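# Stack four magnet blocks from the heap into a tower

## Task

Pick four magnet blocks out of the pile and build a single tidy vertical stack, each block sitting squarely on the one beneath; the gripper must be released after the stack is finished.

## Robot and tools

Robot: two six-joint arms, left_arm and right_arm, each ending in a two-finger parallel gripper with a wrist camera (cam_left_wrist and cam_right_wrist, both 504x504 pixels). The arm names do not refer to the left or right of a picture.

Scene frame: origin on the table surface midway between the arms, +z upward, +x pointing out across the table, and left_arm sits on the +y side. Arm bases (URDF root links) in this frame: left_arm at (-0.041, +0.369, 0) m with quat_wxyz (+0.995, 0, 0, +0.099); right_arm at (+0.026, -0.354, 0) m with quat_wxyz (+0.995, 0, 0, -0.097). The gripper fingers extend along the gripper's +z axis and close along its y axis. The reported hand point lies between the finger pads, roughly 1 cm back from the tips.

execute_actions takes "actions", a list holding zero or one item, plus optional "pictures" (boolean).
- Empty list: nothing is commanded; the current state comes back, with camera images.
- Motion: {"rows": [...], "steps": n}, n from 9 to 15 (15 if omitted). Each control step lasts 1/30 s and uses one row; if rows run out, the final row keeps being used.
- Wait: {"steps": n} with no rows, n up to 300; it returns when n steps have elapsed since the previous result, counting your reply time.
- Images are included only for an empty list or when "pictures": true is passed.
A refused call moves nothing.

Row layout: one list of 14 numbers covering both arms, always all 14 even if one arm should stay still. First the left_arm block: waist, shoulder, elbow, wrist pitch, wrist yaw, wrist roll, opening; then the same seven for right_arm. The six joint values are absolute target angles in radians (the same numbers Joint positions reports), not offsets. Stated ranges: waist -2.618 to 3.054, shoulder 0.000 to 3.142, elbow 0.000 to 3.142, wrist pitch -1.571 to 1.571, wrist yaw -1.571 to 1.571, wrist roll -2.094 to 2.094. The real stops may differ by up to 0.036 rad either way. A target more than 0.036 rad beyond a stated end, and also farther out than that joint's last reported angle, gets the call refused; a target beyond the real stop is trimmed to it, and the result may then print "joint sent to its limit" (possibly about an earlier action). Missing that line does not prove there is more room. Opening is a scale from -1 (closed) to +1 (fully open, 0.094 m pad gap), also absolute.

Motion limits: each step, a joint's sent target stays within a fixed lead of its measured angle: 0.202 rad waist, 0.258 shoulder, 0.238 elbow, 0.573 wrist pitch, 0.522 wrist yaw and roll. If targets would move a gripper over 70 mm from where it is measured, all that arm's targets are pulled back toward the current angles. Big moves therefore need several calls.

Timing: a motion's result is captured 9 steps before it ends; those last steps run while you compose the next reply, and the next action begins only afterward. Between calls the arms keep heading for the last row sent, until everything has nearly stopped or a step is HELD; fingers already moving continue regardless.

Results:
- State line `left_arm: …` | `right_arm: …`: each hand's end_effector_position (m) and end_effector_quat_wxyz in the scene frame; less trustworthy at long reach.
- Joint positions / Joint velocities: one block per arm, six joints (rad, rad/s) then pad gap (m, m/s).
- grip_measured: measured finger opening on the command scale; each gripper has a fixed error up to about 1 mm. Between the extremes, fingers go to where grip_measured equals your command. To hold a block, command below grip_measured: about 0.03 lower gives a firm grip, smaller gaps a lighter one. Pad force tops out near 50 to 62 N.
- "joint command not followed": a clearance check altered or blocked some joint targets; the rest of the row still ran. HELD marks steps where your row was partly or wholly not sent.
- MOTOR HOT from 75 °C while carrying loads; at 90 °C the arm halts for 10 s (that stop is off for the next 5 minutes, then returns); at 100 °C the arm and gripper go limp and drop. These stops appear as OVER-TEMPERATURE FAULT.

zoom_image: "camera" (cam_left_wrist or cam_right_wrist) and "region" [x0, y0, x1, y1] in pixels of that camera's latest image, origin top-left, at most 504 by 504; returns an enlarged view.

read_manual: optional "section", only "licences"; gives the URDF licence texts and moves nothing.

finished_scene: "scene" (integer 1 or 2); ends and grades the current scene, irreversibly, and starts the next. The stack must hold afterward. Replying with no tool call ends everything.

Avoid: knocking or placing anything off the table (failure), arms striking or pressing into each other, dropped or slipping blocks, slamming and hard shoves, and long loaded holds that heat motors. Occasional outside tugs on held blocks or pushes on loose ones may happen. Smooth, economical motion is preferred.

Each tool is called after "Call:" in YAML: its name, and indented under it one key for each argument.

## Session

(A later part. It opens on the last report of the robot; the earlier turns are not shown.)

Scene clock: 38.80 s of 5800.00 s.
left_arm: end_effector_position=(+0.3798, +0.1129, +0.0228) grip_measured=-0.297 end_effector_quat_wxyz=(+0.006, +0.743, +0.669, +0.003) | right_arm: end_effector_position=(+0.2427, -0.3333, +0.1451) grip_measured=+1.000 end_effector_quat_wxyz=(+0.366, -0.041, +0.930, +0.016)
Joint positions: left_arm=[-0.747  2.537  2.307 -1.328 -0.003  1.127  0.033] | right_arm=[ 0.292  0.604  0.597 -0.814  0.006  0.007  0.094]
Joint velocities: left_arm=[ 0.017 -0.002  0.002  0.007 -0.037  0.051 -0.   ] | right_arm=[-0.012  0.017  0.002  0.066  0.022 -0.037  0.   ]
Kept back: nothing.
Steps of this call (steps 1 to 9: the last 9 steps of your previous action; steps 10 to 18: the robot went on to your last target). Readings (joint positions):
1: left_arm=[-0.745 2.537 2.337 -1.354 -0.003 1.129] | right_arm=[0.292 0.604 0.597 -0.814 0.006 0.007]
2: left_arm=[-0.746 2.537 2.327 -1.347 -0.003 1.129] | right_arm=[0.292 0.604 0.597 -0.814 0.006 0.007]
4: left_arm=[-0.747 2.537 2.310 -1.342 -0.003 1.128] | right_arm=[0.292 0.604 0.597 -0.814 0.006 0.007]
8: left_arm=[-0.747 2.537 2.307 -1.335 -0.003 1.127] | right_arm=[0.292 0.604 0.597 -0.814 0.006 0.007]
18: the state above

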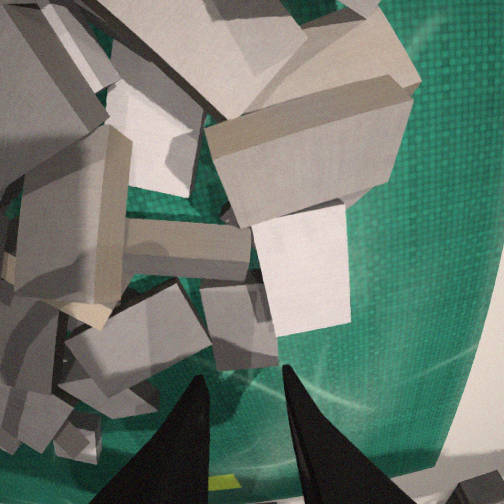

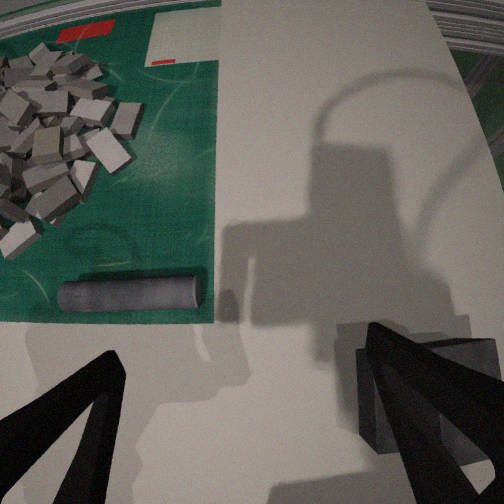

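Call:
execute_actions:
  actions:
    - {"rows":[[-0.764,2.566,2.3,-1.305,0,1.12,-0.33,0.3,0.6,0.6,-0.8,0,0,1]]}

Call:
execute_actions:
  actions:
    - {"rows":[[-0.755,2.56,2.3,-1.32,0,1.12,-0.5,0.3,0.6,0.6,-0.8,0,0,1]]}
  pictures: true

Scene clock: 39.30 s of 5800.00 s.
left_arm: end_effector_position=(+0.3785, +0.1095, +0.0158) grip_measured=-0.327 end_effector_quat_wxyz=(+0.003, +0.746, +0.666, +0.002) | right_arm: end_effector_position=(+0.2427, -0.3333, +0.1451) grip_measured=+1.000 end_effector_quat_wxyz=(+0.366, -0.041, +0.930, +0.016)
Joint positions: left_arm=[-0.755  2.552  2.307 -1.319 -0.003  1.127  0.032] | right_arm=[ 0.292  0.604  0.597 -0.814  0.006  0.007  0.094]
Joint velocities: left_arm=[-0.037  0.066 -0.012 -0.081 -0.037 -0.022 -0.   ] | right_arm=[ 0.002 -0.022 -0.007  0.007  0.007 -0.037  0.   ]
Steps of this call (steps 1 to 9: the robot went on to your last target; steps 10 to 15: the first 6 steps of this action). Readings (joint positions):
10: left_arm=[-0.748 2.538 2.307 -1.326 -0.003 1.127] | right_arm=[0.292 0.604 0.597 -0.814 0.006 0.007]
11: left_arm=[-0.748 2.540 2.307 -1.324 -0.003 1.127] | right_arm=[0.292 0.604 0.597 -0.814 0.006 0.007]
13: left_arm=[-0.751 2.546 2.307 -1.321 -0.003 1.127] | right_arm=[0.292 0.604 0.597 -0.814 0.006 0.007]
15: the state above

Scene clock: 39.80 s of 5800.00 s.
left_arm: end_effector_position=(+0.3775, +0.1082, +0.0130) grip_measured=-0.463 end_effector_quat_wxyz=(+0.001, +0.747, +0.665, +0.002) | right_arm: end_effector_position=(+0.2427, -0.3333, +0.1451) grip_measured=+1.000 end_effector_quat_wxyz=(+0.366, -0.041, +0.930, +0.016)
Joint positions: left_arm=[-0.758  2.558  2.307 -1.317 -0.003  1.127  0.025] | right_arm=[ 0.292  0.604  0.597 -0.814  0.006  0.007  0.094]
Joint velocities: left_arm=[-0.012  0.002 -0.017 -0.081  0.007  0.066 -0.   ] | right_arm=[ 0.002 -0.002 -0.012 -0.022  0.066 -0.051  0.   ]
Steps of this call (steps 1 to 9: the last 9 steps of your previous action; steps 10 to 15: the first 6 steps of this action). Readings (joint positions):
10: left_arm=[-0.758 2.558 2.307 -1.317 -0.003 1.127] | right_arm=[0.292 0.604 0.597 -0.814 0.006 0.007]
11: left_arm=[-0.758 2.558 2.307 -1.317 -0.003 1.127] | right_arm=[0.292 0.604 0.597 -0.814 0.006 0.007]
13: left_arm=[-0.758 2.558 2.307 -1.317 -0.003 1.127] | right_arm=[0.292 0.604 0.597 -0.814 0.006 0.007]
15: the state above

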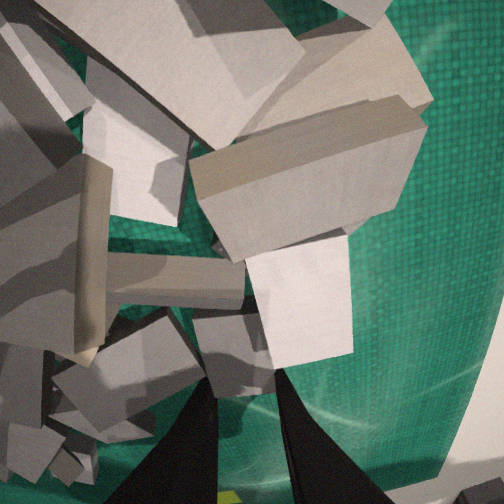

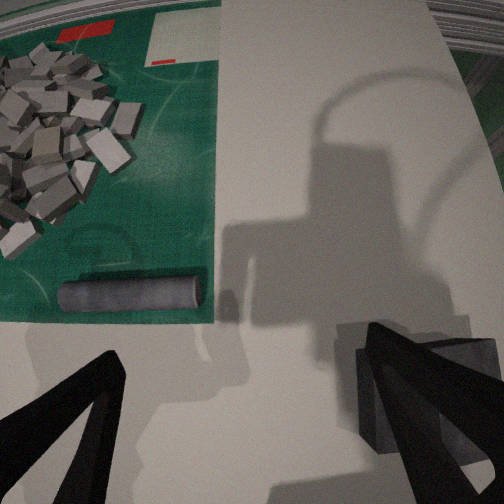

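Call:
execute_actions:
  actions:
    - {"rows":[[-0.745,2.535,2.28,-1.3,0,1.14,-0.52,0.3,0.6,0.6,-0.8,0,0,1],[-0.737,2.524,2.261,-1.292,0,1.15,-0.52,0.3,0.6,0.6,-0.8,0,0,1],[-0.729,2.513,2.242,-1.284,0,1.16,-0.52,0.3,0.6,0.6,-0.8,0,0,1],[-0.72,2.502,2.223,-1.276,0,1.17,-0.52,0.3,0.6,0.6,-0.8,0,0,1],[-0.711,2.491,2.204,-1.268,0,1.18,-0.52,0.3,0.6,0.6,-0.8,0,0,1],[-0.702,2.48,2.185,-1.26,0,1.19,-0.52,0.3,0.6,0.6,-0.8,0,0,1],[-0.693,2.47,2.166,-1.25,0,1.2,-0.52,0.3,0.6,0.6,-0.8,0,0,1],[-0.684,2.46,2.147,-1.24,0,1.21,-0.52,0.3,0.6,0.6,-0.8,0,0,1],[-0.675,2.45,2.128,-1.23,0,1.22,-0.52,0.3,0.6,0.6,-0.8,0,0,1],[-0.665,2.44,2.11,-1.225,0,1.22,-0.52,0.3,0.6,0.6,-0.8,0,0,1]]}

Call:
execute_actions:
  actions:
    - {"steps":14}
  pictures: true

Scene clock: 40.73 s of 5800.00 s.
left_arm: end_effector_position=(+0.3753, +0.1198, +0.0134) grip_measured=-0.463 end_effector_quat_wxyz=(-0.002, +0.749, +0.662, +0.001) | right_arm: end_effector_position=(+0.2427, -0.3333, +0.1451) grip_measured=+1.000 end_effector_quat_wxyz=(+0.366, -0.041, +0.930, +0.016)
Joint positions: left_arm=[-0.74   2.516  2.23  -1.288 -0.003  1.153  0.025] | right_arm=[ 0.292  0.604  0.597 -0.814  0.006  0.007  0.094]
Joint velocities: left_arm=[ 0.222 -0.276 -0.549  0.168 -0.022  0.198 -0.   ] | right_arm=[-0.012  0.002  0.017  0.066  0.007 -0.007  0.   ]
Steps of this call (steps 1 to 9: the last 9 steps of your previous action; steps 10 to 15: the robot went on to your last target; steps 16 to 22: nothing new was sent; steps 23 to 28: the first 6 steps of this action). Readings (joint positions):
23: left_arm=[-0.758 2.557 2.305 -1.316 -0.003 1.127] | right_arm=[0.292 0.604 0.597 -0.814 0.006 0.007]
24: left_arm=[-0.756 2.552 2.297 -1.311 -0.003 1.130] | right_arm=[0.292 0.604 0.597 -0.814 0.006 0.007]
26: left_arm=[-0.752 2.536 2.267 -1.299 -0.003 1.139] | right_arm=[0.292 0.604 0.597 -0.814 0.006 0.007]
28: the state above

Scene clock: 41.20 s of 5800.00 s.
left_arm: end_effector_position=(+0.3857, +0.1601, +0.0137) grip_measured=-0.463 end_effector_quat_wxyz=(-0.002, +0.741, +0.672, +0.002) | right_arm: end_effector_position=(+0.2427, -0.3333, +0.1451) grip_measured=+1.000 end_effector_quat_wxyz=(+0.366, -0.041, +0.930, +0.016)
Joint positions: left_arm=[-0.657  2.458  2.125 -1.241 -0.006  1.21   0.025] | right_arm=[ 0.292  0.604  0.597 -0.814  0.006  0.007  0.094]
Joint velocities: left_arm=[-0.046  0.002 -0.017  0.022 -0.007  0.081 -0.001] | right_arm=[ 0.007 -0.002 -0.002  0.007  0.066 -0.007  0.   ]
Kept back: nothing.
Steps of this call (steps 1 to 9: the last 9 steps of your previous action; steps 10 to 14: the robot went on to your last target). Readings (joint positions):
1: left_arm=[-0.731 2.505 2.211 -1.283 -0.003 1.161] | right_arm=[0.292 0.604 0.597 -0.814 0.006 0.007]
2: left_arm=[-0.721 2.495 2.192 -1.276 -0.003 1.169] | right_arm=[0.292 0.604 0.597 -0.814 0.006 0.007]
4: left_arm=[-0.697 2.474 2.154 -1.263 -0.003 1.184] | right_arm=[0.292 0.604 0.597 -0.814 0.006 0.007]
8: left_arm=[-0.659 2.458 2.126 -1.254 -0.005 1.201] | right_arm=[0.292 0.604 0.597 -0.814 0.006 0.007]
14: the state above

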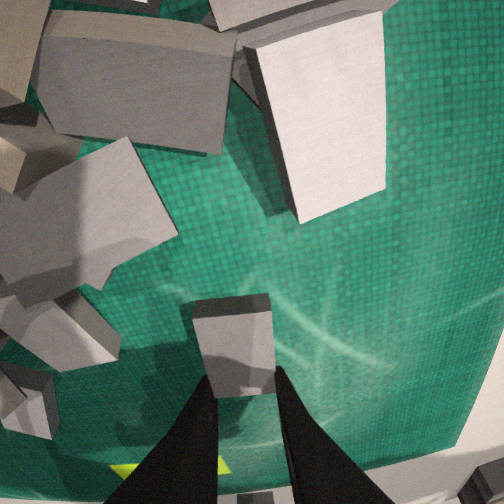

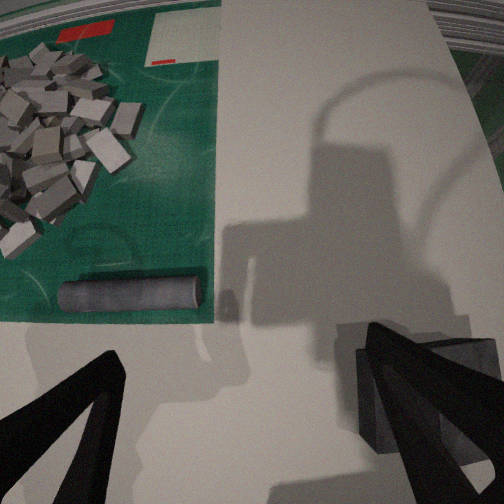

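Call:
execute_actions:
  actions:
    - {"rows":[[-0.65,2.41,2.12,-1.26,0,1.3,-0.52,0.3,0.6,0.6,-0.8,0,0,1],[-0.64,2.38,2.12,-1.28,0,1.4,-0.52,0.3,0.6,0.6,-0.8,0,0,1],[-0.62,2.36,2.12,-1.3,0,1.5,-0.52,0.3,0.6,0.6,-0.8,0,0,1],[-0.59,2.345,2.11,-1.32,0,1.61,-0.52,0.3,0.6,0.6,-0.8,0,0,1],[-0.55,2.335,2.1,-1.32,0,1.61,-0.52,0.3,0.6,0.6,-0.8,0,0,1],[-0.51,2.33,2.09,-1.32,0,1.61,-0.52,0.3,0.6,0.6,-0.8,0,0,1],[-0.47,2.33,2.08,-1.32,0,1.61,-0.52,0.3,0.6,0.6,-0.8,0,0,1],[-0.43,2.33,2.07,-1.32,0,1.61,-0.52,0.3,0.6,0.6,-0.8,0,0,1],[-0.39,2.33,2.07,-1.32,0,1.61,-0.52,0.3,0.6,0.6,-0.8,0,0,1],[-0.36,2.33,2.07,-1.32,0,1.61,-0.52,0.3,0.6,0.6,-0.8,0,0,1],[-0.33,2.33,2.07,-1.32,0,1.61,-0.52,0.3,0.6,0.6,-0.8,0,0,1],[-0.31,2.33,2.07,-1.32,0,1.61,-0.52,0.3,0.6,0.6,-0.8,0,0,1],[-0.29,2.33,2.07,-1.32,0,1.61,-0.52,0.3,0.6,0.6,-0.8,0,0,1],[-0.28,2.33,2.07,-1.32,0,1.61,-0.52,0.3,0.6,0.6,-0.8,0,0,1],[-0.27,2.33,2.07,-1.32,0,1.61,-0.52,0.3,0.6,0.6,-0.8,0,0,1]]}

Call:
execute_actions:
  actions:
    - {"rows":[[-0.27,2.33,2.05,-1.28,0,1.61,-0.52,0.3,0.6,0.6,-0.8,0,0,1],[-0.27,2.33,2.04,-1.27,0,1.61,-0.52,0.3,0.6,0.6,-0.8,0,0,1],[-0.27,2.33,2.03,-1.26,0,1.61,-0.52,0.3,0.6,0.6,-0.8,0,0,1],[-0.27,2.33,2.02,-1.25,0,1.61,-0.52,0.3,0.6,0.6,-0.8,0,0,1],[-0.27,2.33,2.01,-1.24,0,1.61,-0.52,0.3,0.6,0.6,-0.8,0,0,1],[-0.27,2.33,2,-1.228,0,1.61,-0.52,0.3,0.6,0.6,-0.8,0,0,1]]}

Call:
execute_actions:
  actions:
    - {"steps":18}
  pictures: true

Scene clock: 42.57 s of 5800.00 s.
left_arm: end_effector_position=(+0.3888, +0.1781, +0.0439) grip_measured=-0.463 end_effector_quat_wxyz=(+0.012, +0.803, +0.596, +0.007) | right_arm: end_effector_position=(+0.2427, -0.3333, +0.1451) grip_measured=+1.000 end_effector_quat_wxyz=(+0.366, -0.041, +0.930, +0.016)
Joint positions: left_arm=[-0.618  2.382  2.109 -1.271 -0.     1.446  0.025] | right_arm=[ 0.292  0.604  0.597 -0.814  0.006  0.007  0.094]
Joint velocities: left_arm=[ 0.618 -0.608 -0.095 -0.198  0.066  1.018  0.001] | right_arm=[ 0.002  0.002 -0.012 -0.007  0.037 -0.051  0.   ]
Steps of this call (steps 1 to 30: the robot went on to your last target; steps 31 to 35: nothing new was sent; steps 36 to 41: the first 6 steps of this action). Readings (joint positions):
36: left_arm=[-0.658 2.455 2.125 -1.237 -0.006 1.225] | right_arm=[0.292 0.604 0.597 -0.814 0.006 0.007]
37: left_arm=[-0.657 2.449 2.124 -1.240 -0.006 1.255] | right_arm=[0.292 0.604 0.597 -0.814 0.006 0.007]
39: left_arm=[-0.649 2.422 2.118 -1.253 -0.005 1.355] | right_arm=[0.292 0.604 0.597 -0.814 0.006 0.007]
41: the state above

Scene clock: 43.07 s of 5800.00 s.
left_arm: end_effector_position=(+0.4147, +0.3569, +0.0492) grip_measured=-0.463 end_effector_quat_wxyz=(-0.003, +0.729, +0.684, +0.013) | right_arm: end_effector_position=(+0.2427, -0.3333, +0.1451) grip_measured=+1.000 end_effector_quat_wxyz=(+0.366, -0.041, +0.930, +0.016)
Joint positions: left_arm=[-0.235  2.325  2.031 -1.263 -0.023  1.597  0.025] | right_arm=[ 0.292  0.604  0.597 -0.814  0.006  0.007  0.094]
Joint velocities: left_arm=[-0.3    0.017 -0.335  0.168  0.081  0.022 -0.001] | right_arm=[-0.012 -0.012  0.002  0.037  0.007 -0.066  0.   ]
Steps of this call (steps 1 to 9: the last 9 steps of your previous action; steps 10 to 15: the first 6 steps of this action). Readings (joint positions):
10: left_arm=[-0.238 2.325 2.083 -1.282 -0.015 1.585] | right_arm=[0.292 0.604 0.597 -0.814 0.006 0.007]
11: left_arm=[-0.224 2.325 2.075 -1.281 -0.019 1.589] | right_arm=[0.292 0.604 0.597 -0.814 0.006 0.007]
13: left_arm=[-0.219 2.325 2.054 -1.274 -0.023 1.594] | right_arm=[0.292 0.604 0.597 -0.814 0.006 0.007]
15: the state above

Scene clock: 43.67 s of 5800.00 s.
left_arm: end_effector_position=(+0.4147, +0.3370, +0.0425) grip_measured=-0.463 end_effector_quat_wxyz=(+0.001, +0.745, +0.667, +0.011) | right_arm: end_effector_position=(+0.2427, -0.3333, +0.1451) grip_measured=+1.000 end_effector_quat_wxyz=(+0.366, -0.041, +0.930, +0.016)
Joint positions: left_arm=[-0.275  2.328  2.011 -1.237 -0.015  1.603  0.025] | right_arm=[ 0.292  0.604  0.597 -0.814  0.006  0.007  0.094]
Joint velocities: left_arm=[ 0.002  0.002  0.007  0.066 -0.037 -0.022 -0.001] | right_arm=[-0.002  0.007  0.002  0.007  0.007  0.022  0.   ]
Kept back: nothing.
Steps of this call (steps 1 to 9: the last 9 steps of your previous action; steps 10 to 18: the robot went on to your last target). Readings (joint positions):
1: left_arm=[-0.245 2.325 2.022 -1.259 -0.022 1.599] | right_arm=[0.292 0.604 0.597 -0.814 0.006 0.007]
2: left_arm=[-0.255 2.326 2.016 -1.256 -0.021 1.600] | right_arm=[0.292 0.604 0.597 -0.814 0.006 0.007]
4: left_arm=[-0.270 2.328 2.011 -1.251 -0.018 1.601] | right_arm=[0.292 0.604 0.597 -0.814 0.006 0.007]
8: left_arm=[-0.276 2.328 2.011 -1.243 -0.015 1.602] | right_arm=[0.292 0.604 0.597 -0.814 0.006 0.007]
18: the state above

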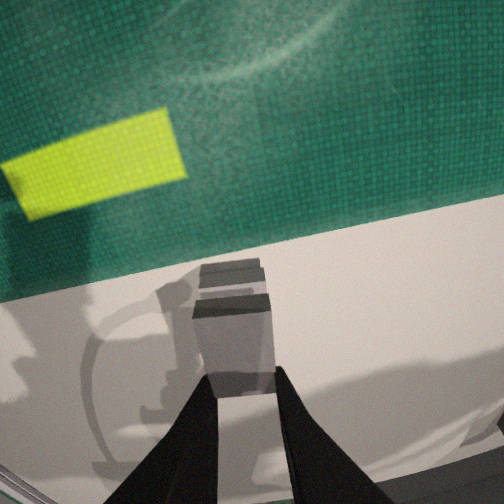

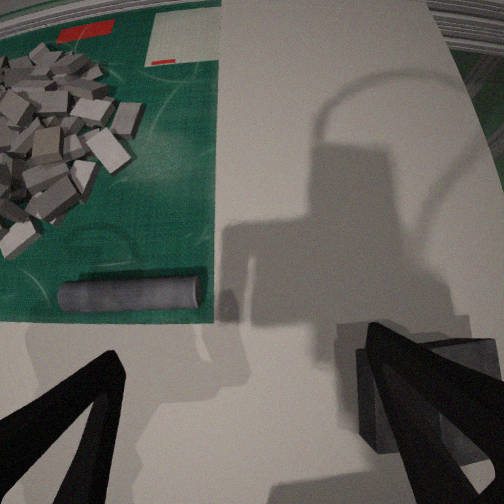

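Call:
execute_actions:
  actions:
    - {"rows":[[-0.261,2.345,2,-1.222,-0.015,1.61,-0.52,0.3,0.6,0.6,-0.8,0,0,1],[-0.261,2.345,2,-1.222,-0.015,1.61,-0.52,0.3,0.6,0.6,-0.8,0,0,1],[-0.261,2.345,2,-1.222,-0.015,1.61,-0.52,0.3,0.6,0.6,-0.8,0,0,1],[-0.261,2.36,2,-1.222,-0.015,1.61,-0.52,0.3,0.6,0.6,-0.8,0,0,1]]}

Call:
execute_actions:
  actions:
    - {"steps":12}
  pictures: true

Scene clock: 44.07 s of 5800.00 s.
left_arm: end_effector_position=(+0.4152, +0.3394, +0.0372) grip_measured=-0.463 end_effector_quat_wxyz=(-0.002, +0.743, +0.669, +0.009) | right_arm: end_effector_position=(+0.2427, -0.3333, +0.1451) grip_measured=+1.000 end_effector_quat_wxyz=(+0.366, -0.041, +0.930, +0.016)
Joint positions: left_arm=[-0.27   2.341  2.011 -1.231 -0.015  1.604  0.025] | right_arm=[ 0.292  0.604  0.597 -0.814  0.006  0.007  0.094]
Joint velocities: left_arm=[ 0.032  0.12   0.002  0.051 -0.022 -0.037 -0.   ] | right_arm=[ 0.002  0.012 -0.002  0.037  0.007  0.037  0.   ]
Steps of this call (steps 1 to 6: the robot went on to your last target; steps 7 to 12: the first 6 steps of this action). Readings (joint positions):
7: left_arm=[-0.275 2.328 2.011 -1.236 -0.015 1.604] | right_arm=[0.292 0.604 0.597 -0.814 0.006 0.007]
8: left_arm=[-0.274 2.329 2.011 -1.235 -0.015 1.604] | right_arm=[0.292 0.604 0.597 -0.814 0.006 0.007]
10: left_arm=[-0.272 2.333 2.011 -1.233 -0.015 1.604] | right_arm=[0.292 0.604 0.597 -0.814 0.006 0.007]
12: the state above

Scene clock: 44.47 s of 5800.00 s.
left_arm: end_effector_position=(+0.4148, +0.3404, +0.0325) grip_measured=-0.463 end_effector_quat_wxyz=(-0.005, +0.742, +0.670, +0.006) | right_arm: end_effector_position=(+0.2427, -0.3333, +0.1451) grip_measured=+1.000 end_effector_quat_wxyz=(+0.366, -0.041, +0.930, +0.016)
Joint positions: left_arm=[-0.268  2.351  2.011 -1.23  -0.015  1.604  0.025] | right_arm=[ 0.292  0.604  0.597 -0.814  0.006  0.007  0.094]
Joint velocities: left_arm=[ 0.012  0.007 -0.017 -0.051 -0.037 -0.051  0.   ] | right_arm=[-0.002 -0.002  0.017  0.007 -0.022 -0.081  0.   ]
Kept back: nothing.
Steps of this call (steps 1 to 9: the last 9 steps of your previous action; steps 10 to 12: the robot went on to your last target). Readings (joint positions):
1: left_arm=[-0.269 2.345 2.011 -1.231 -0.015 1.604] | right_arm=[0.292 0.604 0.597 -0.814 0.006 0.007]
2: left_arm=[-0.269 2.350 2.011 -1.231 -0.015 1.604] | right_arm=[0.292 0.604 0.597 -0.814 0.006 0.007]
4: left_arm=[-0.268 2.351 2.011 -1.230 -0.015 1.604] | right_arm=[0.292 0.604 0.597 -0.814 0.006 0.007]
8: left_arm=[-0.268 2.351 2.011 -1.230 -0.015 1.604] | right_arm=[0.292 0.604 0.597 -0.814 0.006 0.007]
12: the state above

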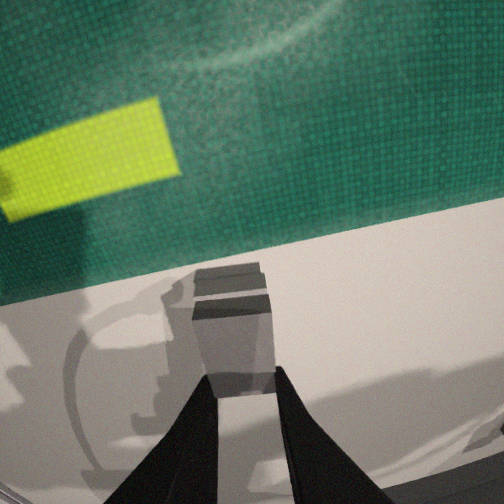

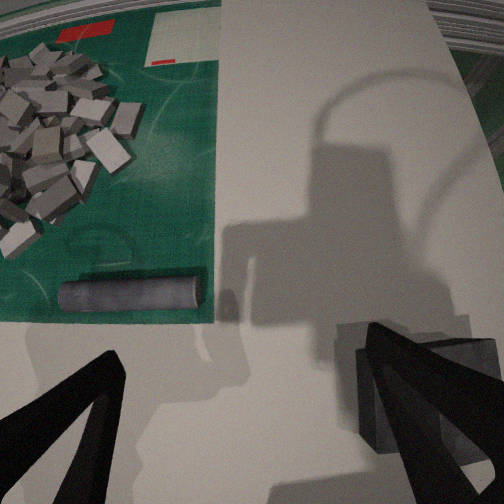

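Call:
execute_actions:
  actions:
    - {"rows":[[-0.268,2.35,2.01,-1.23,-0.015,1.61,-0.2,0.3,0.6,0.6,-0.8,0,0,1],[-0.268,2.35,2.01,-1.23,-0.015,1.61,-0.2,0.3,0.6,0.6,-0.8,0,0,1],[-0.268,2.35,2.01,-1.23,-0.015,1.61,-0.2,0.3,0.6,0.6,-0.8,0,0,1],[-0.268,2.35,2.01,-1.23,-0.015,1.61,-0.2,0.3,0.6,0.6,-0.8,0,0,1],[-0.268,2.33,2.06,-1.31,0,1.61,-0.2,0.3,0.6,0.6,-0.8,0,0,1],[-0.268,2.33,2.09,-1.34,0,1.61,-0.2,0.3,0.6,0.6,-0.8,0,0,1],[-0.268,2.33,2.13,-1.37,0,1.61,-0.2,0.3,0.6,0.6,-0.8,0,0,1]],"steps":12}

Call:
execute_actions:
  actions:
    - {"rows":[[-0.31,2.33,2.13,-1.37,0,1.5,-0.2,0.3,0.6,0.6,-0.8,0,0,1],[-0.36,2.33,2.13,-1.37,0,1.4,-0.2,0.3,0.6,0.6,-0.8,0,0,1],[-0.41,2.33,2.14,-1.37,0,1.3,-0.2,0.3,0.6,0.6,-0.8,0,0,1],[-0.46,2.34,2.16,-1.37,0,1.2,-0.2,0.3,0.6,0.6,-0.8,0,0,1],[-0.51,2.35,2.18,-1.37,0,1.1,-0.2,0.3,0.6,0.6,-0.8,0,0,1],[-0.56,2.36,2.2,-1.37,0,1,-0.2,0.3,0.6,0.6,-0.8,0,0,1],[-0.61,2.37,2.22,-1.37,0,0.95,-0.2,0.3,0.6,0.6,-0.8,0,0,1],[-0.66,2.385,2.24,-1.37,0,0.95,-0.2,0.3,0.6,0.6,-0.8,0,0,1],[-0.7,2.4,2.254,-1.36,0,0.95,-0.2,0.3,0.6,0.6,-0.8,0,0,1],[-0.74,2.415,2.254,-1.35,0,0.95,-0.2,0.3,0.6,0.6,-0.8,0,0,1],[-0.77,2.43,2.254,-1.34,0,0.95,-0.2,0.3,0.6,0.6,-0.8,0,0,1],[-0.79,2.44,2.254,-1.33,0,0.95,-0.2,0.3,0.6,0.6,-0.8,0,0,1],[-0.81,2.45,2.254,-1.325,0,0.95,-0.2,0.3,0.6,0.6,-0.8,0,0,1],[-0.82,2.46,2.254,-1.325,0,0.95,-0.2,0.3,0.6,0.6,-0.8,0,0,1],[-0.83,2.468,2.254,-1.325,0,0.95,-0.2,0.3,0.6,0.6,-0.8,0,0,1]]}

Call:
execute_actions:
  actions:
    - {"steps":25}
  pictures: true

Scene clock: 45.37 s of 5800.00 s.
left_arm: end_effector_position=(+0.4148, +0.3404, +0.0325) grip_measured=-0.208 end_effector_quat_wxyz=(-0.005, +0.743, +0.670, +0.006) | right_arm: end_effector_position=(+0.2427, -0.3333, +0.1451) grip_measured=+1.000 end_effector_quat_wxyz=(+0.366, -0.041, +0.930, +0.016)
Joint positions: left_arm=[-0.268  2.351  2.011 -1.23  -0.015  1.604  0.037] | right_arm=[ 0.292  0.604  0.597 -0.814  0.006  0.007  0.094]
Joint velocities: left_arm=[-0.002  0.002 -0.012  0.066  0.022 -0.022  0.012] | right_arm=[-0.007 -0.002 -0.007 -0.007 -0.051 -0.022  0.   ]
Steps of this call (steps 1 to 24: the robot went on to your last target; steps 25 to 27: the first 3 steps of this action). Readings (joint positions):
25: left_arm=[-0.268 2.351 2.011 -1.230 -0.015 1.604] | right_arm=[0.292 0.604 0.597 -0.814 0.006 0.007]
26: left_arm=[-0.268 2.351 2.011 -1.230 -0.015 1.604] | right_arm=[0.292 0.604 0.597 -0.814 0.006 0.007]
27: the state above

Scene clock: 45.87 s of 5800.00 s.
left_arm: end_effector_position=(+0.4137, +0.2843, +0.0702) grip_measured=-0.203 end_effector_quat_wxyz=(+0.007, +0.697, +0.717, +0.017) | right_arm: end_effector_position=(+0.2427, -0.3333, +0.1451) grip_measured=+1.000 end_effector_quat_wxyz=(+0.366, -0.041, +0.930, +0.016)
Joint positions: left_arm=[-0.392  2.337  2.135 -1.338 -0.022  1.35   0.037] | right_arm=[ 0.292  0.604  0.597 -0.814  0.006  0.007  0.094]
Joint velocities: left_arm=[-1.189  0.164  0.32  -0.007  0.037 -1.575  0.   ] | right_arm=[-0.012 -0.012 -0.002 -0.022  0.051 -0.066  0.   ]
Steps of this call (steps 1 to 9: the last 9 steps of your previous action; steps 10 to 15: the first 6 steps of this action). Readings (joint positions):
10: left_arm=[-0.271 2.328 2.115 -1.323 -0.015 1.589] | right_arm=[0.292 0.604 0.597 -0.814 0.006 0.007]
11: left_arm=[-0.278 2.327 2.116 -1.327 -0.016 1.556] | right_arm=[0.292 0.604 0.597 -0.814 0.006 0.007]
13: left_arm=[-0.319 2.328 2.118 -1.334 -0.021 1.458] | right_arm=[0.292 0.604 0.597 -0.814 0.006 0.007]
15: the state above

Scene clock: 46.70 s of 5800.00 s.
left_arm: end_effector_position=(+0.3526, +0.0874, +0.0347) grip_measured=-0.203 end_effector_quat_wxyz=(+0.009, +0.711, +0.703, +0.002) | right_arm: end_effector_position=(+0.2427, -0.3333, +0.1451) grip_measured=+1.000 end_effector_quat_wxyz=(+0.366, -0.041, +0.930, +0.016)
Joint positions: left_arm=[-0.821  2.475  2.239 -1.318 -0.002  0.959  0.037] | right_arm=[ 0.292  0.604  0.597 -0.814  0.006  0.007  0.094]
Joint velocities: left_arm=[-0.032 -0.022 -0.012  0.007 -0.007  0.037 -0.   ] | right_arm=[ 0.002 -0.012  0.007  0.007  0.066 -0.022  0.   ]
Kept back: nothing.
Steps of this call (steps 1 to 9: the last 9 steps of your previous action; steps 10 to 25: the robot went on to your last target). Readings (joint positions):
1: left_arm=[-0.436 2.343 2.149 -1.338 -0.022 1.295] | right_arm=[0.292 0.604 0.597 -0.814 0.006 0.007]
2: left_arm=[-0.483 2.351 2.165 -1.339 -0.022 1.246] | right_arm=[0.292 0.604 0.597 -0.814 0.006 0.007]
4: left_arm=[-0.581 2.368 2.198 -1.337 -0.022 1.170] | right_arm=[0.292 0.604 0.597 -0.814 0.006 0.007]
8: left_arm=[-0.776 2.413 2.237 -1.323 -0.017 1.054] | right_arm=[0.292 0.604 0.597 -0.814 0.006 0.007]
25: the state above

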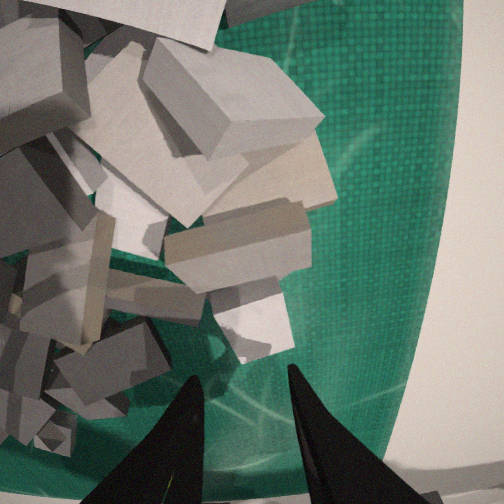

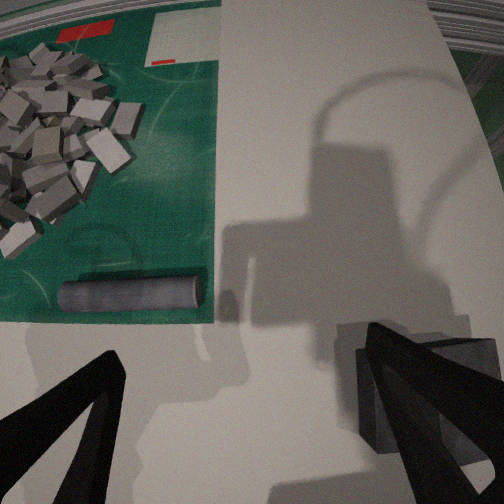

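Call:
execute_actions:
  actions:
    - {"rows":[[-0.84,2.45,2.2,-1.32,0,0.78,-0.2,0.3,0.6,0.6,-0.8,0,0,1],[-0.84,2.44,2.18,-1.3,0,0.78,-0.2,0.3,0.6,0.6,-0.8,0,0,1],[-0.84,2.43,2.16,-1.28,0,0.78,-0.2,0.3,0.6,0.6,-0.8,0,0,1],[-0.84,2.425,2.14,-1.26,0,0.78,-0.2,0.3,0.6,0.6,-0.8,0,0,1],[-0.84,2.425,2.115,-1.23,0,0.78,-0.2,0.3,0.6,0.6,-0.8,0,0,1]]}

Call:
execute_actions:
  actions:
    - {"steps":18}
  pictures: true

Scene clock: 47.33 s of 5800.00 s.
left_arm: end_effector_position=(+0.3415, +0.0898, +0.0304) grip_measured=-0.203 end_effector_quat_wxyz=(+0.001, +0.669, +0.743, +0.001) | right_arm: end_effector_position=(+0.2427, -0.3333, +0.1451) grip_measured=+1.000 end_effector_quat_wxyz=(+0.366, -0.041, +0.930, +0.016)
Joint positions: left_arm=[-0.831  2.436  2.153 -1.285 -0.002  0.833  0.037] | right_arm=[ 0.292  0.604  0.597 -0.814  0.006  0.007  0.094]
Joint velocities: left_arm=[-0.056 -0.1   -0.379  0.212  0.022 -0.3   -0.   ] | right_arm=[-0.012  0.002 -0.007 -0.007 -0.037 -0.095  0.   ]
Steps of this call (steps 1 to 13: the robot went on to your last target; steps 14 to 19: the first 6 steps of this action). Readings (joint positions):
14: left_arm=[-0.824 2.473 2.235 -1.317 -0.002 0.930] | right_arm=[0.292 0.604 0.597 -0.814 0.006 0.007]
15: left_arm=[-0.825 2.467 2.223 -1.313 -0.002 0.901] | right_arm=[0.292 0.604 0.597 -0.814 0.006 0.007]
17: left_arm=[-0.828 2.450 2.188 -1.303 -0.002 0.860] | right_arm=[0.292 0.604 0.597 -0.814 0.006 0.007]
19: the state above

Scene clock: 47.93 s of 5800.00 s.
left_arm: end_effector_position=(+0.3438, +0.0863, +0.0251) grip_measured=-0.203 end_effector_quat_wxyz=(+0.010, +0.653, +0.757, +0.002) | right_arm: end_effector_position=(+0.2427, -0.3333, +0.1451) grip_measured=+1.000 end_effector_quat_wxyz=(+0.366, -0.041, +0.930, +0.016)
Joint positions: left_arm=[-0.834  2.435  2.129 -1.245 -0.002  0.788  0.037] | right_arm=[ 0.292  0.604  0.597 -0.814  0.006  0.007  0.094]
Joint velocities: left_arm=[-0.002 -0.002 -0.007 -0.007 -0.022 -0.022 -0.   ] | right_arm=[ 0.002 -0.007  0.022  0.022  0.081 -0.007  0.   ]
Kept back: nothing.
Steps of this call (steps 1 to 9: the last 9 steps of your previous action; steps 10 to 18: the robot went on to your last target). Readings (joint positions):
1: left_arm=[-0.832 2.435 2.143 -1.279 -0.002 0.824] | right_arm=[0.292 0.604 0.597 -0.814 0.006 0.007]
2: left_arm=[-0.833 2.435 2.138 -1.273 -0.002 0.817] | right_arm=[0.292 0.604 0.597 -0.814 0.006 0.007]
4: left_arm=[-0.834 2.435 2.130 -1.264 -0.002 0.806] | right_arm=[0.292 0.604 0.597 -0.814 0.006 0.007]
8: left_arm=[-0.834 2.435 2.129 -1.252 -0.002 0.794] | right_arm=[0.292 0.604 0.597 -0.814 0.006 0.007]
18: the state above

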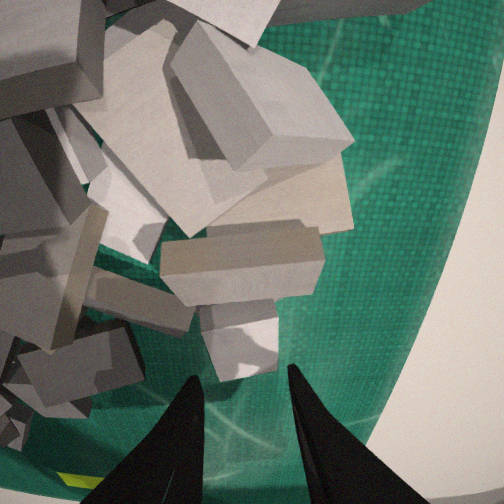

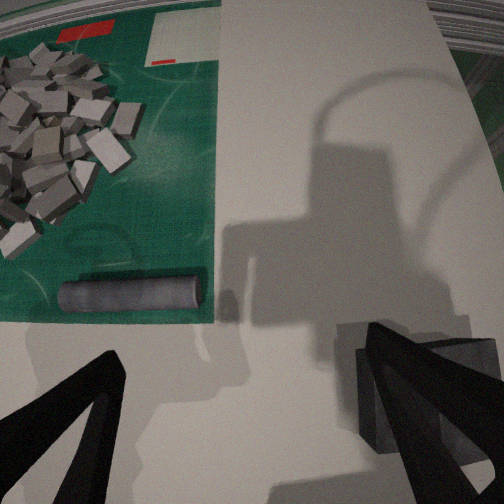

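Call:
execute_actions:
  actions:
    - {"rows":[[-0.84,2.466,2.125,-1.228,0,0.78,-0.2,0.3,0.6,0.6,-0.8,0,0,1]],"steps":12}

Call:
execute_actions:
  actions:
    - {"rows":[[-0.835,2.46,2.125,-1.24,0,0.78,-0.4,0.3,0.6,0.6,-0.8,0,0,1],[-0.835,2.46,2.125,-1.24,0,0.78,-0.52,0.3,0.6,0.6,-0.8,0,0,1],[-0.835,2.46,2.125,-1.24,0,0.78,-0.52,0.3,0.6,0.6,-0.8,0,0,1],[-0.835,2.46,2.125,-1.24,0,0.78,-0.52,0.3,0.6,0.6,-0.8,0,0,1],[-0.835,2.46,2.125,-1.24,0,0.78,-0.52,0.3,0.6,0.6,-0.8,0,0,1],[-0.82,2.433,2.1,-1.22,0,0.8,-0.52,0.3,0.6,0.6,-0.8,0,0,1],[-0.812,2.422,2.081,-1.21,0,0.81,-0.52,0.3,0.6,0.6,-0.8,0,0,1],[-0.804,2.411,2.062,-1.2,0,0.82,-0.52,0.3,0.6,0.6,-0.8,0,0,1],[-0.796,2.4,2.043,-1.19,0,0.83,-0.52,0.3,0.6,0.6,-0.8,0,0,1],[-0.788,2.39,2.024,-1.18,0,0.84,-0.52,0.3,0.6,0.6,-0.8,0,0,1],[-0.78,2.38,2.005,-1.17,0,0.85,-0.52,0.3,0.6,0.6,-0.8,0,0,1],[-0.772,2.37,1.986,-1.16,0,0.86,-0.52,0.3,0.6,0.6,-0.8,0,0,1],[-0.764,2.36,1.967,-1.15,0,0.87,-0.52,0.3,0.6,0.6,-0.8,0,0,1],[-0.756,2.35,1.948,-1.145,0,0.87,-0.52,0.3,0.6,0.6,-0.8,0,0,1],[-0.74,2.34,1.93,-1.145,0,1.58,-0.52,0.3,0.6,0.6,-0.8,0,0,1]]}

Call:
execute_actions:
  actions:
    - {"steps":30}
  pictures: true

Scene clock: 48.83 s of 5800.00 s.
left_arm: end_effector_position=(+0.3438, +0.0863, +0.0222) grip_measured=-0.203 end_effector_quat_wxyz=(+0.008, +0.653, +0.758, +0.001) | right_arm: end_effector_position=(+0.2427, -0.3333, +0.1451) grip_measured=+1.000 end_effector_quat_wxyz=(+0.366, -0.041, +0.930, +0.016)
Joint positions: left_arm=[-0.834  2.441  2.129 -1.242 -0.002  0.787  0.037] | right_arm=[ 0.292  0.604  0.597 -0.814  0.006  0.007  0.094]
Joint velocities: left_arm=[ 0.002  0.12   0.007 -0.051  0.007 -0.007 -0.001] | right_arm=[-0.007 -0.002 -0.002  0.022 -0.022 -0.007  0.   ]
Steps of this call (steps 1 to 15: the robot went on to your last target; steps 16 to 24: nothing new was sent; steps 25 to 27: the first 3 steps of this action). Readings (joint positions):
25: left_arm=[-0.834 2.436 2.129 -1.244 -0.002 0.787] | right_arm=[0.292 0.604 0.597 -0.814 0.006 0.007]
26: left_arm=[-0.834 2.438 2.129 -1.243 -0.002 0.787] | right_arm=[0.292 0.604 0.597 -0.814 0.006 0.007]
27: the state above

Scene clock: 49.33 s of 5800.00 s.
left_arm: end_effector_position=(+0.3425, +0.0875, +0.0142) grip_measured=-0.462 end_effector_quat_wxyz=(-0.000, +0.653, +0.757, +0.001) | right_arm: end_effector_position=(+0.2427, -0.3333, +0.1451) grip_measured=+1.000 end_effector_quat_wxyz=(+0.366, -0.041, +0.930, +0.016)
Joint positions: left_arm=[-0.834  2.457  2.126 -1.24  -0.002  0.788  0.025] | right_arm=[ 0.292  0.604  0.597 -0.814  0.006  0.007  0.094]
Joint velocities: left_arm=[-0.012 -0.081 -0.168  0.125  0.066  0.051 -0.   ] | right_arm=[-0.007  0.012 -0.012 -0.022  0.051 -0.022  0.   ]
Steps of this call (steps 1 to 9: the last 9 steps of your previous action; steps 10 to 15: the first 6 steps of this action). Readings (joint positions):
10: left_arm=[-0.834 2.459 2.129 -1.242 -0.002 0.787] | right_arm=[0.292 0.604 0.597 -0.814 0.006 0.007]
11: left_arm=[-0.834 2.459 2.129 -1.242 -0.002 0.787] | right_arm=[0.292 0.604 0.597 -0.814 0.006 0.007]
13: left_arm=[-0.834 2.459 2.129 -1.242 -0.002 0.787] | right_arm=[0.292 0.604 0.597 -0.814 0.006 0.007]
15: the state above

Scene clock: 50.33 s of 5800.00 s.
left_arm: end_effector_position=(+0.3513, +0.1382, +0.0135) grip_measured=-0.462 end_effector_quat_wxyz=(-0.002, +0.868, +0.497, +0.002) | right_arm: end_effector_position=(+0.2427, -0.3333, +0.1451) grip_measured=+1.000 end_effector_quat_wxyz=(+0.366, -0.041, +0.930, +0.016)
Joint positions: left_arm=[-0.734  2.357  1.945 -1.159 -0.005  1.567  0.025] | right_arm=[ 0.292  0.604  0.597 -0.814  0.006  0.007  0.094]
Joint velocities: left_arm=[-0.012 -0.007  0.012  0.037 -0.007  0.051  0.   ] | right_arm=[-0.012 -0.032 -0.007 -0.11  -0.022 -0.081  0.   ]
Kept back: nothing.
Steps of this call (steps 1 to 9: the last 9 steps of your previous action; steps 10 to 30: the robot went on to your last target). Readings (joint positions):
1: left_arm=[-0.832 2.453 2.117 -1.234 -0.002 0.790] | right_arm=[0.292 0.604 0.597 -0.814 0.006 0.007]
2: left_arm=[-0.830 2.445 2.104 -1.228 -0.002 0.794] | right_arm=[0.292 0.604 0.597 -0.814 0.006 0.007]
4: left_arm=[-0.821 2.425 2.069 -1.215 -0.002 0.806] | right_arm=[0.292 0.604 0.597 -0.814 0.006 0.007]
8: left_arm=[-0.784 2.384 1.993 -1.188 -0.002 0.836] | right_arm=[0.292 0.604 0.597 -0.814 0.006 0.007]
30: the state above

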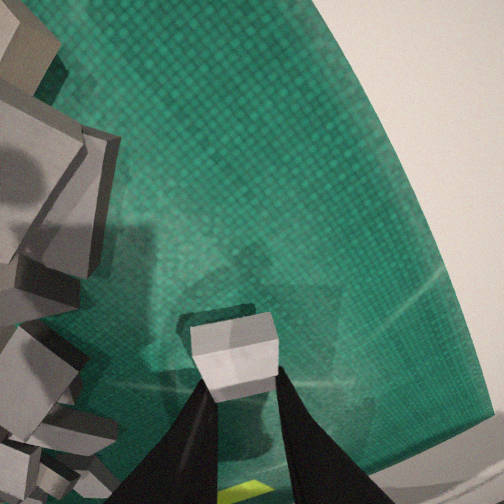

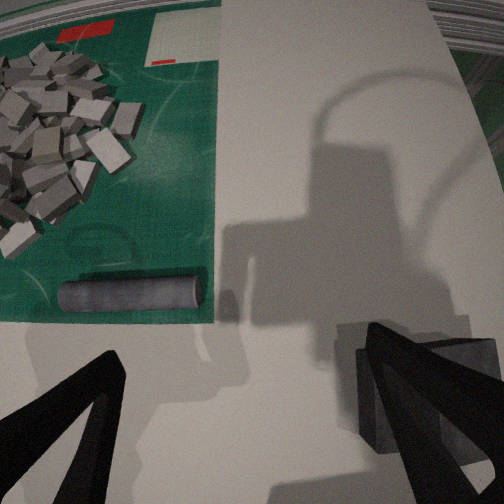

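Call:
execute_actions:
  actions:
    - {"rows":[[-0.735,2.355,1.945,-1.16,0,1.57,-0.3,0.3,0.6,0.6,-0.8,0,0,1],[-0.735,2.355,1.945,-1.16,0,1.57,-0.3,0.3,0.6,0.6,-0.8,0,0,1],[-0.735,2.355,1.945,-1.16,0,1.57,-0.3,0.3,0.6,0.6,-0.8,0,0,1],[-0.735,2.355,1.945,-1.16,0,1.57,-0.3,0.3,0.6,0.6,-0.8,0,0,1],[-0.755,2.355,1.945,-1.16,0,1.55,-0.3,0.3,0.6,0.6,-0.8,0,0,1]]}

Call:
execute_actions:
  actions:
    - {"rows":[[-0.75,2.355,1.945,-1.16,0,1.55,-0.52,0.3,0.6,0.6,-0.8,0,0,1]]}
  pictures: true

Scene clock: 50.83 s of 5800.00 s.
left_arm: end_effector_position=(+0.3506, +0.1372, +0.0135) grip_measured=-0.303 end_effector_quat_wxyz=(-0.002, +0.869, +0.495, +0.002) | right_arm: end_effector_position=(+0.2427, -0.3333, +0.1451) grip_measured=+1.000 end_effector_quat_wxyz=(+0.366, -0.041, +0.930, +0.016)
Joint positions: left_arm=[-0.736  2.357  1.945 -1.159 -0.005  1.567  0.033] | right_arm=[ 0.292  0.604  0.597 -0.814  0.006  0.007  0.094]
Joint velocities: left_arm=[-0.046  0.007 -0.007  0.007 -0.007 -0.066  0.001] | right_arm=[-0.012 -0.017 -0.012  0.022 -0.066  0.051  0.   ]
Steps of this call (steps 1 to 9: the robot went on to your last target; steps 10 to 15: the first 6 steps of this action). Readings (joint positions):
10: left_arm=[-0.734 2.357 1.945 -1.159 -0.005 1.572] | right_arm=[0.292 0.604 0.597 -0.814 0.006 0.007]
11: left_arm=[-0.734 2.357 1.945 -1.159 -0.005 1.572] | right_arm=[0.292 0.604 0.597 -0.814 0.006 0.007]
13: left_arm=[-0.734 2.357 1.945 -1.159 -0.005 1.572] | right_arm=[0.292 0.604 0.597 -0.814 0.006 0.007]
15: the state above

Scene clock: 51.33 s of 5800.00 s.
left_arm: end_effector_position=(+0.3473, +0.1316, +0.0135) grip_measured=-0.466 end_effector_quat_wxyz=(-0.001, +0.870, +0.494, +0.002) | right_arm: end_effector_position=(+0.2427, -0.3333, +0.1451) grip_measured=+1.000 end_effector_quat_wxyz=(+0.366, -0.041, +0.930, +0.016)
Joint positions: left_arm=[-0.75   2.357  1.945 -1.159 -0.005  1.557  0.025] | right_arm=[ 0.292  0.604  0.597 -0.814  0.006  0.007  0.094]
Joint velocities: left_arm=[-0.012  0.002 -0.017 -0.007  0.081 -0.051 -0.   ] | right_arm=[-0.007  0.007 -0.002 -0.007  0.007  0.051  0.   ]
Steps of this call (steps 1 to 9: the last 9 steps of your previous action; steps 10 to 15: the first 6 steps of this action). Readings (joint positions):
10: left_arm=[-0.750 2.357 1.945 -1.159 -0.005 1.558] | right_arm=[0.292 0.604 0.597 -0.814 0.006 0.007]
11: left_arm=[-0.750 2.357 1.945 -1.159 -0.005 1.557] | right_arm=[0.292 0.604 0.597 -0.814 0.006 0.007]
13: left_arm=[-0.750 2.357 1.945 -1.159 -0.005 1.557] | right_arm=[0.292 0.604 0.597 -0.814 0.006 0.007]
15: the state above

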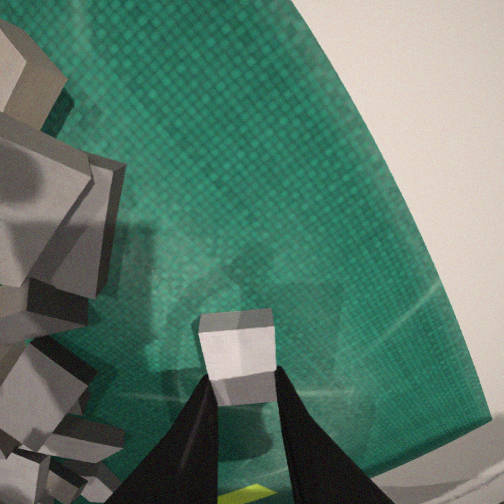

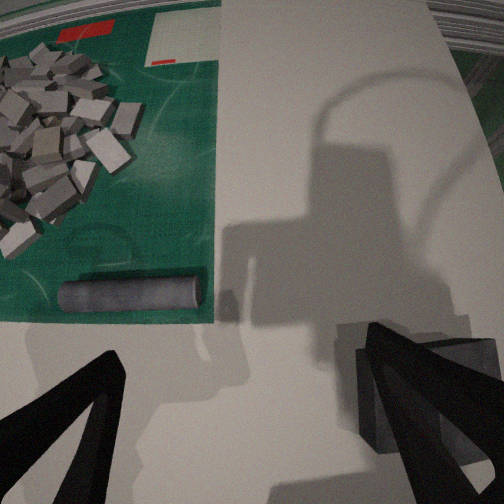

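Call:
execute_actions:
  actions:
    - {"rows":[[-0.75,2.33,2,-1.22,0,1.6,-0.52,0.3,0.6,0.6,-0.8,0,0,1],[-0.75,2.32,2.04,-1.26,0,1.6,-0.52,0.3,0.6,0.6,-0.8,0,0,1],[-0.74,2.315,2.08,-1.3,0,1.6,-0.52,0.3,0.6,0.6,-0.8,0,0,1],[-0.72,2.315,2.11,-1.33,0,1.6,-0.52,0.3,0.6,0.6,-0.8,0,0,1],[-0.68,2.315,2.11,-1.35,0,1.6,-0.52,0.3,0.6,0.6,-0.8,0,0,1],[-0.64,2.315,2.11,-1.35,0,1.6,-0.52,0.3,0.6,0.6,-0.8,0,0,1],[-0.6,2.315,2.11,-1.35,0,1.6,-0.52,0.3,0.6,0.6,-0.8,0,0,1],[-0.56,2.315,2.11,-1.35,0,1.6,-0.52,0.3,0.6,0.6,-0.8,0,0,1],[-0.52,2.315,2.11,-1.35,0,1.6,-0.52,0.3,0.6,0.6,-0.8,0,0,1],[-0.48,2.315,2.11,-1.35,0,1.6,-0.52,0.3,0.6,0.6,-0.8,0,0,1],[-0.44,2.315,2.11,-1.35,0,1.6,-0.52,0.3,0.6,0.6,-0.8,0,0,1],[-0.4,2.315,2.11,-1.35,0,1.6,-0.52,0.3,0.6,0.6,-0.8,0,0,1],[-0.37,2.315,2.11,-1.35,0,1.6,-0.52,0.3,0.6,0.6,-0.8,0,0,1],[-0.34,2.315,2.11,-1.35,0,1.6,-0.52,0.3,0.6,0.6,-0.8,0,0,1],[-0.32,2.315,2.11,-1.35,0,1.6,-0.52,0.3,0.6,0.6,-0.8,0,0,1]]}

Call:
execute_actions:
  actions:
    - {"rows":[[-0.3,2.32,2.09,-1.32,0,1.6,-0.52,0.3,0.6,0.6,-0.8,0,0,1],[-0.29,2.32,2.07,-1.3,0,1.6,-0.52,0.3,0.6,0.6,-0.8,0,0,1],[-0.282,2.33,2.06,-1.29,0,1.6,-0.52,0.3,0.6,0.6,-0.8,0,0,1],[-0.282,2.33,2.05,-1.28,0,1.6,-0.52,0.3,0.6,0.6,-0.8,0,0,1],[-0.282,2.335,2.033,-1.262,0,1.6,-0.52,0.3,0.6,0.6,-0.8,0,0,1]]}

Call:
execute_actions:
  actions:
    - {"steps":18}
  pictures: true

Scene clock: 52.27 s of 5800.00 s.
left_arm: end_effector_position=(+0.3594, +0.1336, +0.0486) grip_measured=-0.466 end_effector_quat_wxyz=(+0.013, +0.871, +0.490, +0.008) | right_arm: end_effector_position=(+0.2427, -0.3333, +0.1451) grip_measured=+1.000 end_effector_quat_wxyz=(+0.366, -0.041, +0.930, +0.016)
Joint positions: left_arm=[-0.732  2.346  2.064 -1.258 -0.001  1.583  0.025] | right_arm=[ 0.292  0.604  0.597 -0.814  0.006  0.007  0.094]
Joint velocities: left_arm=[ 0.393 -0.286  0.53  -0.256  0.11   0.095  0.   ] | right_arm=[-0.007  0.002 -0.027  0.022  0.051 -0.007  0.   ]
Steps of this call (steps 1 to 9: the last 9 steps of your previous action; steps 10 to 15: the robot went on to your last target; steps 16 to 22: nothing new was sent; steps 23 to 28: the first 6 steps of this action). Readings (joint positions):
23: left_arm=[-0.750 2.357 1.950 -1.165 -0.005 1.562] | right_arm=[0.292 0.604 0.597 -0.814 0.006 0.007]
24: left_arm=[-0.750 2.357 1.962 -1.180 -0.005 1.568] | right_arm=[0.292 0.604 0.597 -0.814 0.006 0.007]
26: left_arm=[-0.748 2.357 2.014 -1.228 -0.005 1.578] | right_arm=[0.292 0.604 0.597 -0.814 0.006 0.007]
28: the state above

Scene clock: 52.77 s of 5800.00 s.
left_arm: end_effector_position=(+0.4195, +0.3576, +0.0616) grip_measured=-0.466 end_effector_quat_wxyz=(+0.006, +0.726, +0.687, +0.021) | right_arm: end_effector_position=(+0.2427, -0.3333, +0.1451) grip_measured=+1.000 end_effector_quat_wxyz=(+0.366, -0.041, +0.930, +0.016)
Joint positions: left_arm=[-0.233  2.316  2.065 -1.281 -0.021  1.592  0.025] | right_arm=[ 0.292  0.604  0.597 -0.814  0.006  0.007  0.094]
Joint velocities: left_arm=[ 0.017  0.071 -0.266  0.037 -0.007 -0.051 -0.001] | right_arm=[ 0.012 -0.007 -0.002  0.051  0.051  0.007  0.   ]
Steps of this call (steps 1 to 9: the last 9 steps of your previous action; steps 10 to 15: the first 6 steps of this action). Readings (joint positions):
10: left_arm=[-0.325 2.315 2.099 -1.297 -0.003 1.592] | right_arm=[0.292 0.604 0.597 -0.814 0.006 0.007]
11: left_arm=[-0.289 2.315 2.097 -1.295 -0.008 1.592] | right_arm=[0.292 0.604 0.597 -0.814 0.006 0.007]
13: left_arm=[-0.244 2.315 2.086 -1.290 -0.017 1.592] | right_arm=[0.292 0.604 0.597 -0.814 0.006 0.007]
15: the state above

Scene clock: 53.37 s of 5800.00 s.
left_arm: end_effector_position=(+0.4138, +0.3320, +0.0476) grip_measured=-0.466 end_effector_quat_wxyz=(-0.002, +0.745, +0.667, +0.008) | right_arm: end_effector_position=(+0.2427, -0.3333, +0.1451) grip_measured=+1.000 end_effector_quat_wxyz=(+0.366, -0.041, +0.930, +0.016)
Joint positions: left_arm=[-0.286  2.335  2.043 -1.271 -0.014  1.593  0.025] | right_arm=[ 0.292  0.604  0.597 -0.814  0.006  0.007  0.094]
Joint velocities: left_arm=[-0.017  0.002 -0.017  0.022 -0.066  0.037  0.001] | right_arm=[-0.017  0.002 -0.002 -0.051 -0.066 -0.007  0.   ]
Kept back: nothing.
Steps of this call (steps 1 to 9: the last 9 steps of your previous action; steps 10 to 18: the robot went on to your last target). Readings (joint positions):
1: left_arm=[-0.237 2.319 2.057 -1.280 -0.021 1.592] | right_arm=[0.292 0.604 0.597 -0.814 0.006 0.007]
2: left_arm=[-0.244 2.323 2.052 -1.280 -0.021 1.592] | right_arm=[0.292 0.604 0.597 -0.814 0.006 0.007]
4: left_arm=[-0.263 2.331 2.046 -1.278 -0.021 1.593] | right_arm=[0.292 0.604 0.597 -0.814 0.006 0.007]
8: left_arm=[-0.286 2.335 2.043 -1.275 -0.015 1.593] | right_arm=[0.292 0.604 0.597 -0.814 0.006 0.007]
18: the state above

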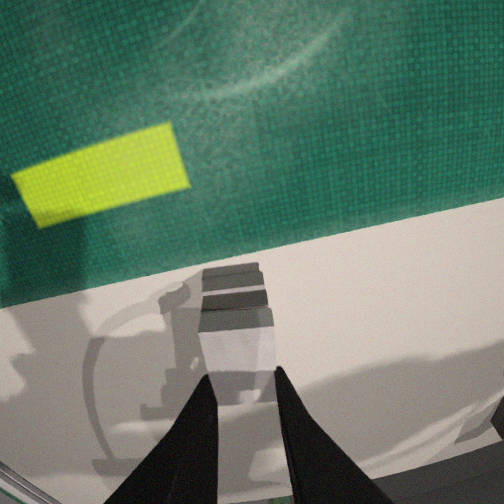

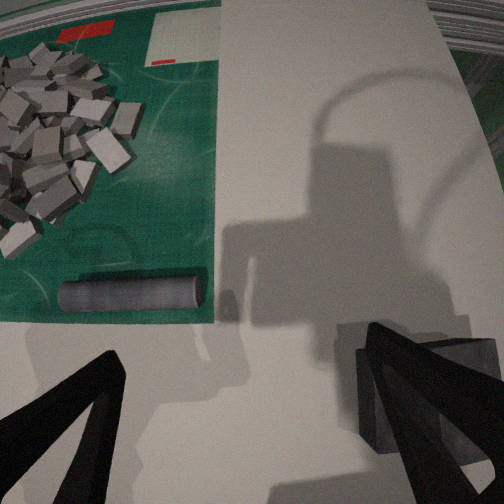

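Call:
execute_actions:
  actions:
    - {"rows":[[-0.273,2.34,2.04,-1.26,-0.014,1.585,-0.52,0.3,0.6,0.6,-0.8,0,0,1],[-0.273,2.34,2.04,-1.26,-0.014,1.585,-0.52,0.3,0.6,0.6,-0.8,0,0,1],[-0.273,2.358,2.04,-1.256,-0.014,1.585,-0.52,0.3,0.6,0.6,-0.8,0,0,1]]}

Call:
execute_actions:
  actions:
    - {"rows":[[-0.28,2.345,2.04,-1.27,-0.014,1.59,0.1,0.3,0.6,0.6,-0.8,0,0,1],[-0.28,2.345,2.04,-1.27,-0.014,1.59,0.1,0.3,0.6,0.6,-0.8,0,0,1],[-0.28,2.345,2.04,-1.27,-0.014,1.59,0.1,0.3,0.6,0.6,-0.8,0,0,1],[-0.28,2.345,2.04,-1.27,-0.014,1.59,0.1,0.3,0.6,0.6,-0.8,0,0,1],[-0.28,2.345,2.04,-1.27,-0.014,1.59,0.1,0.3,0.6,0.6,-0.8,0,0,1],[-0.28,2.3,2.04,-1.27,-0.014,1.59,0.1,0.3,0.6,0.6,-0.8,0,0,1],[-0.28,2.26,2.04,-1.29,-0.014,1.59,0.1,0.3,0.6,0.6,-0.8,0,0,1]]}

Call:
execute_actions:
  actions:
    - {"steps":12}
  pictures: true

Call:
zoom_image:
  camera: "cam_left_wrist"
  region: [160,200,340,380]

Scene clock: 54.30 s of 5800.00 s.
left_arm: end_effector_position=(+0.4145, +0.3338, +0.0441) grip_measured=-0.466 end_effector_quat_wxyz=(-0.003, +0.743, +0.669, +0.006) | right_arm: end_effector_position=(+0.2427, -0.3333, +0.1451) grip_measured=+1.000 end_effector_quat_wxyz=(+0.366, -0.041, +0.930, +0.016)
Joint positions: left_arm=[-0.282  2.343  2.043 -1.267 -0.014  1.592  0.025] | right_arm=[ 0.292  0.604  0.597 -0.814  0.006  0.007  0.094]
Joint velocities: left_arm=[ 0.022  0.071  0.017  0.022 -0.007 -0.007 -0.001] | right_arm=[ 0.012  0.012 -0.017 -0.022 -0.037  0.037  0.   ]
Steps of this call (steps 1 to 15: the robot went on to your last target; steps 16 to 22: nothing new was sent; steps 23 to 28: the first 6 steps of this action). Readings (joint positions):
23: left_arm=[-0.286 2.335 2.043 -1.270 -0.014 1.593] | right_arm=[0.292 0.604 0.597 -0.814 0.006 0.007]
24: left_arm=[-0.286 2.335 2.043 -1.270 -0.014 1.592] | right_arm=[0.292 0.604 0.597 -0.814 0.006 0.007]
26: left_arm=[-0.284 2.338 2.043 -1.268 -0.014 1.592] | right_arm=[0.292 0.604 0.597 -0.814 0.006 0.007]
28: the state above

Scene clock: 54.80 s of 5800.00 s.
left_arm: end_effector_position=(+0.4148, +0.3341, +0.0451) grip_measured=+0.097 end_effector_quat_wxyz=(-0.002, +0.743, +0.669, +0.007) | right_arm: end_effector_position=(+0.2427, -0.3333, +0.1451) grip_measured=+1.000 end_effector_quat_wxyz=(+0.366, -0.041, +0.930, +0.016)
Joint positions: left_arm=[-0.282  2.341  2.043 -1.266 -0.014  1.592  0.052] | right_arm=[ 0.292  0.604  0.597 -0.814  0.006  0.007  0.094]
Joint velocities: left_arm=[-0.017 -0.061 -0.017  0.007  0.081  0.007  0.001] | right_arm=[-0.002  0.012  0.017  0.007 -0.007  0.007  0.   ]
Steps of this call (steps 1 to 9: the last 9 steps of your previous action; steps 10 to 15: the first 6 steps of this action). Readings (joint positions):
10: left_arm=[-0.282 2.344 2.043 -1.266 -0.014 1.592] | right_arm=[0.292 0.604 0.597 -0.814 0.006 0.007]
11: left_arm=[-0.282 2.344 2.043 -1.266 -0.014 1.592] | right_arm=[0.292 0.604 0.597 -0.814 0.006 0.007]
13: left_arm=[-0.282 2.344 2.043 -1.266 -0.014 1.592] | right_arm=[0.292 0.604 0.597 -0.814 0.006 0.007]
15: the state above

Scene clock: 55.20 s of 5800.00 s.
left_arm: end_effector_position=(+0.4183, +0.3338, +0.0825) grip_measured=+0.097 end_effector_quat_wxyz=(+0.027, +0.742, +0.669, +0.035) | right_arm: end_effector_position=(+0.2427, -0.3333, +0.1451) grip_measured=+1.000 end_effector_quat_wxyz=(+0.366, -0.041, +0.930, +0.016)
Joint positions: left_arm=[-0.282  2.254  2.041 -1.269 -0.014  1.592  0.052] | right_arm=[ 0.292  0.604  0.597 -0.814  0.006  0.007  0.094]
Joint velocities: left_arm=[ 0.012 -0.012  0.012 -0.022 -0.051  0.037  0.   ] | right_arm=[-0.017  0.012 -0.012 -0.007  0.022 -0.007  0.   ]
Kept back: nothing.
Steps of this call (steps 1 to 9: the last 9 steps of your previous action; steps 10 to 12: the robot went on to your last target). Readings (joint positions):
1: left_arm=[-0.282 2.334 2.042 -1.267 -0.014 1.592] | right_arm=[0.292 0.604 0.597 -0.814 0.006 0.007]
2: left_arm=[-0.282 2.323 2.041 -1.268 -0.014 1.592] | right_arm=[0.292 0.604 0.597 -0.814 0.006 0.007]
4: left_arm=[-0.282 2.295 2.041 -1.268 -0.014 1.592] | right_arm=[0.292 0.604 0.597 -0.814 0.006 0.007]
8: left_arm=[-0.282 2.256 2.041 -1.268 -0.014 1.592] | right_arm=[0.292 0.604 0.597 -0.814 0.006 0.007]
12: the state above

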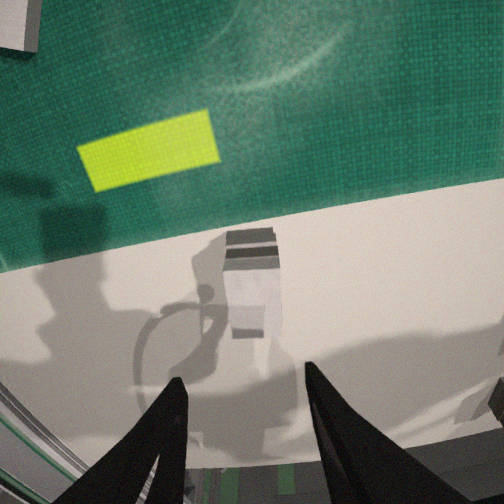

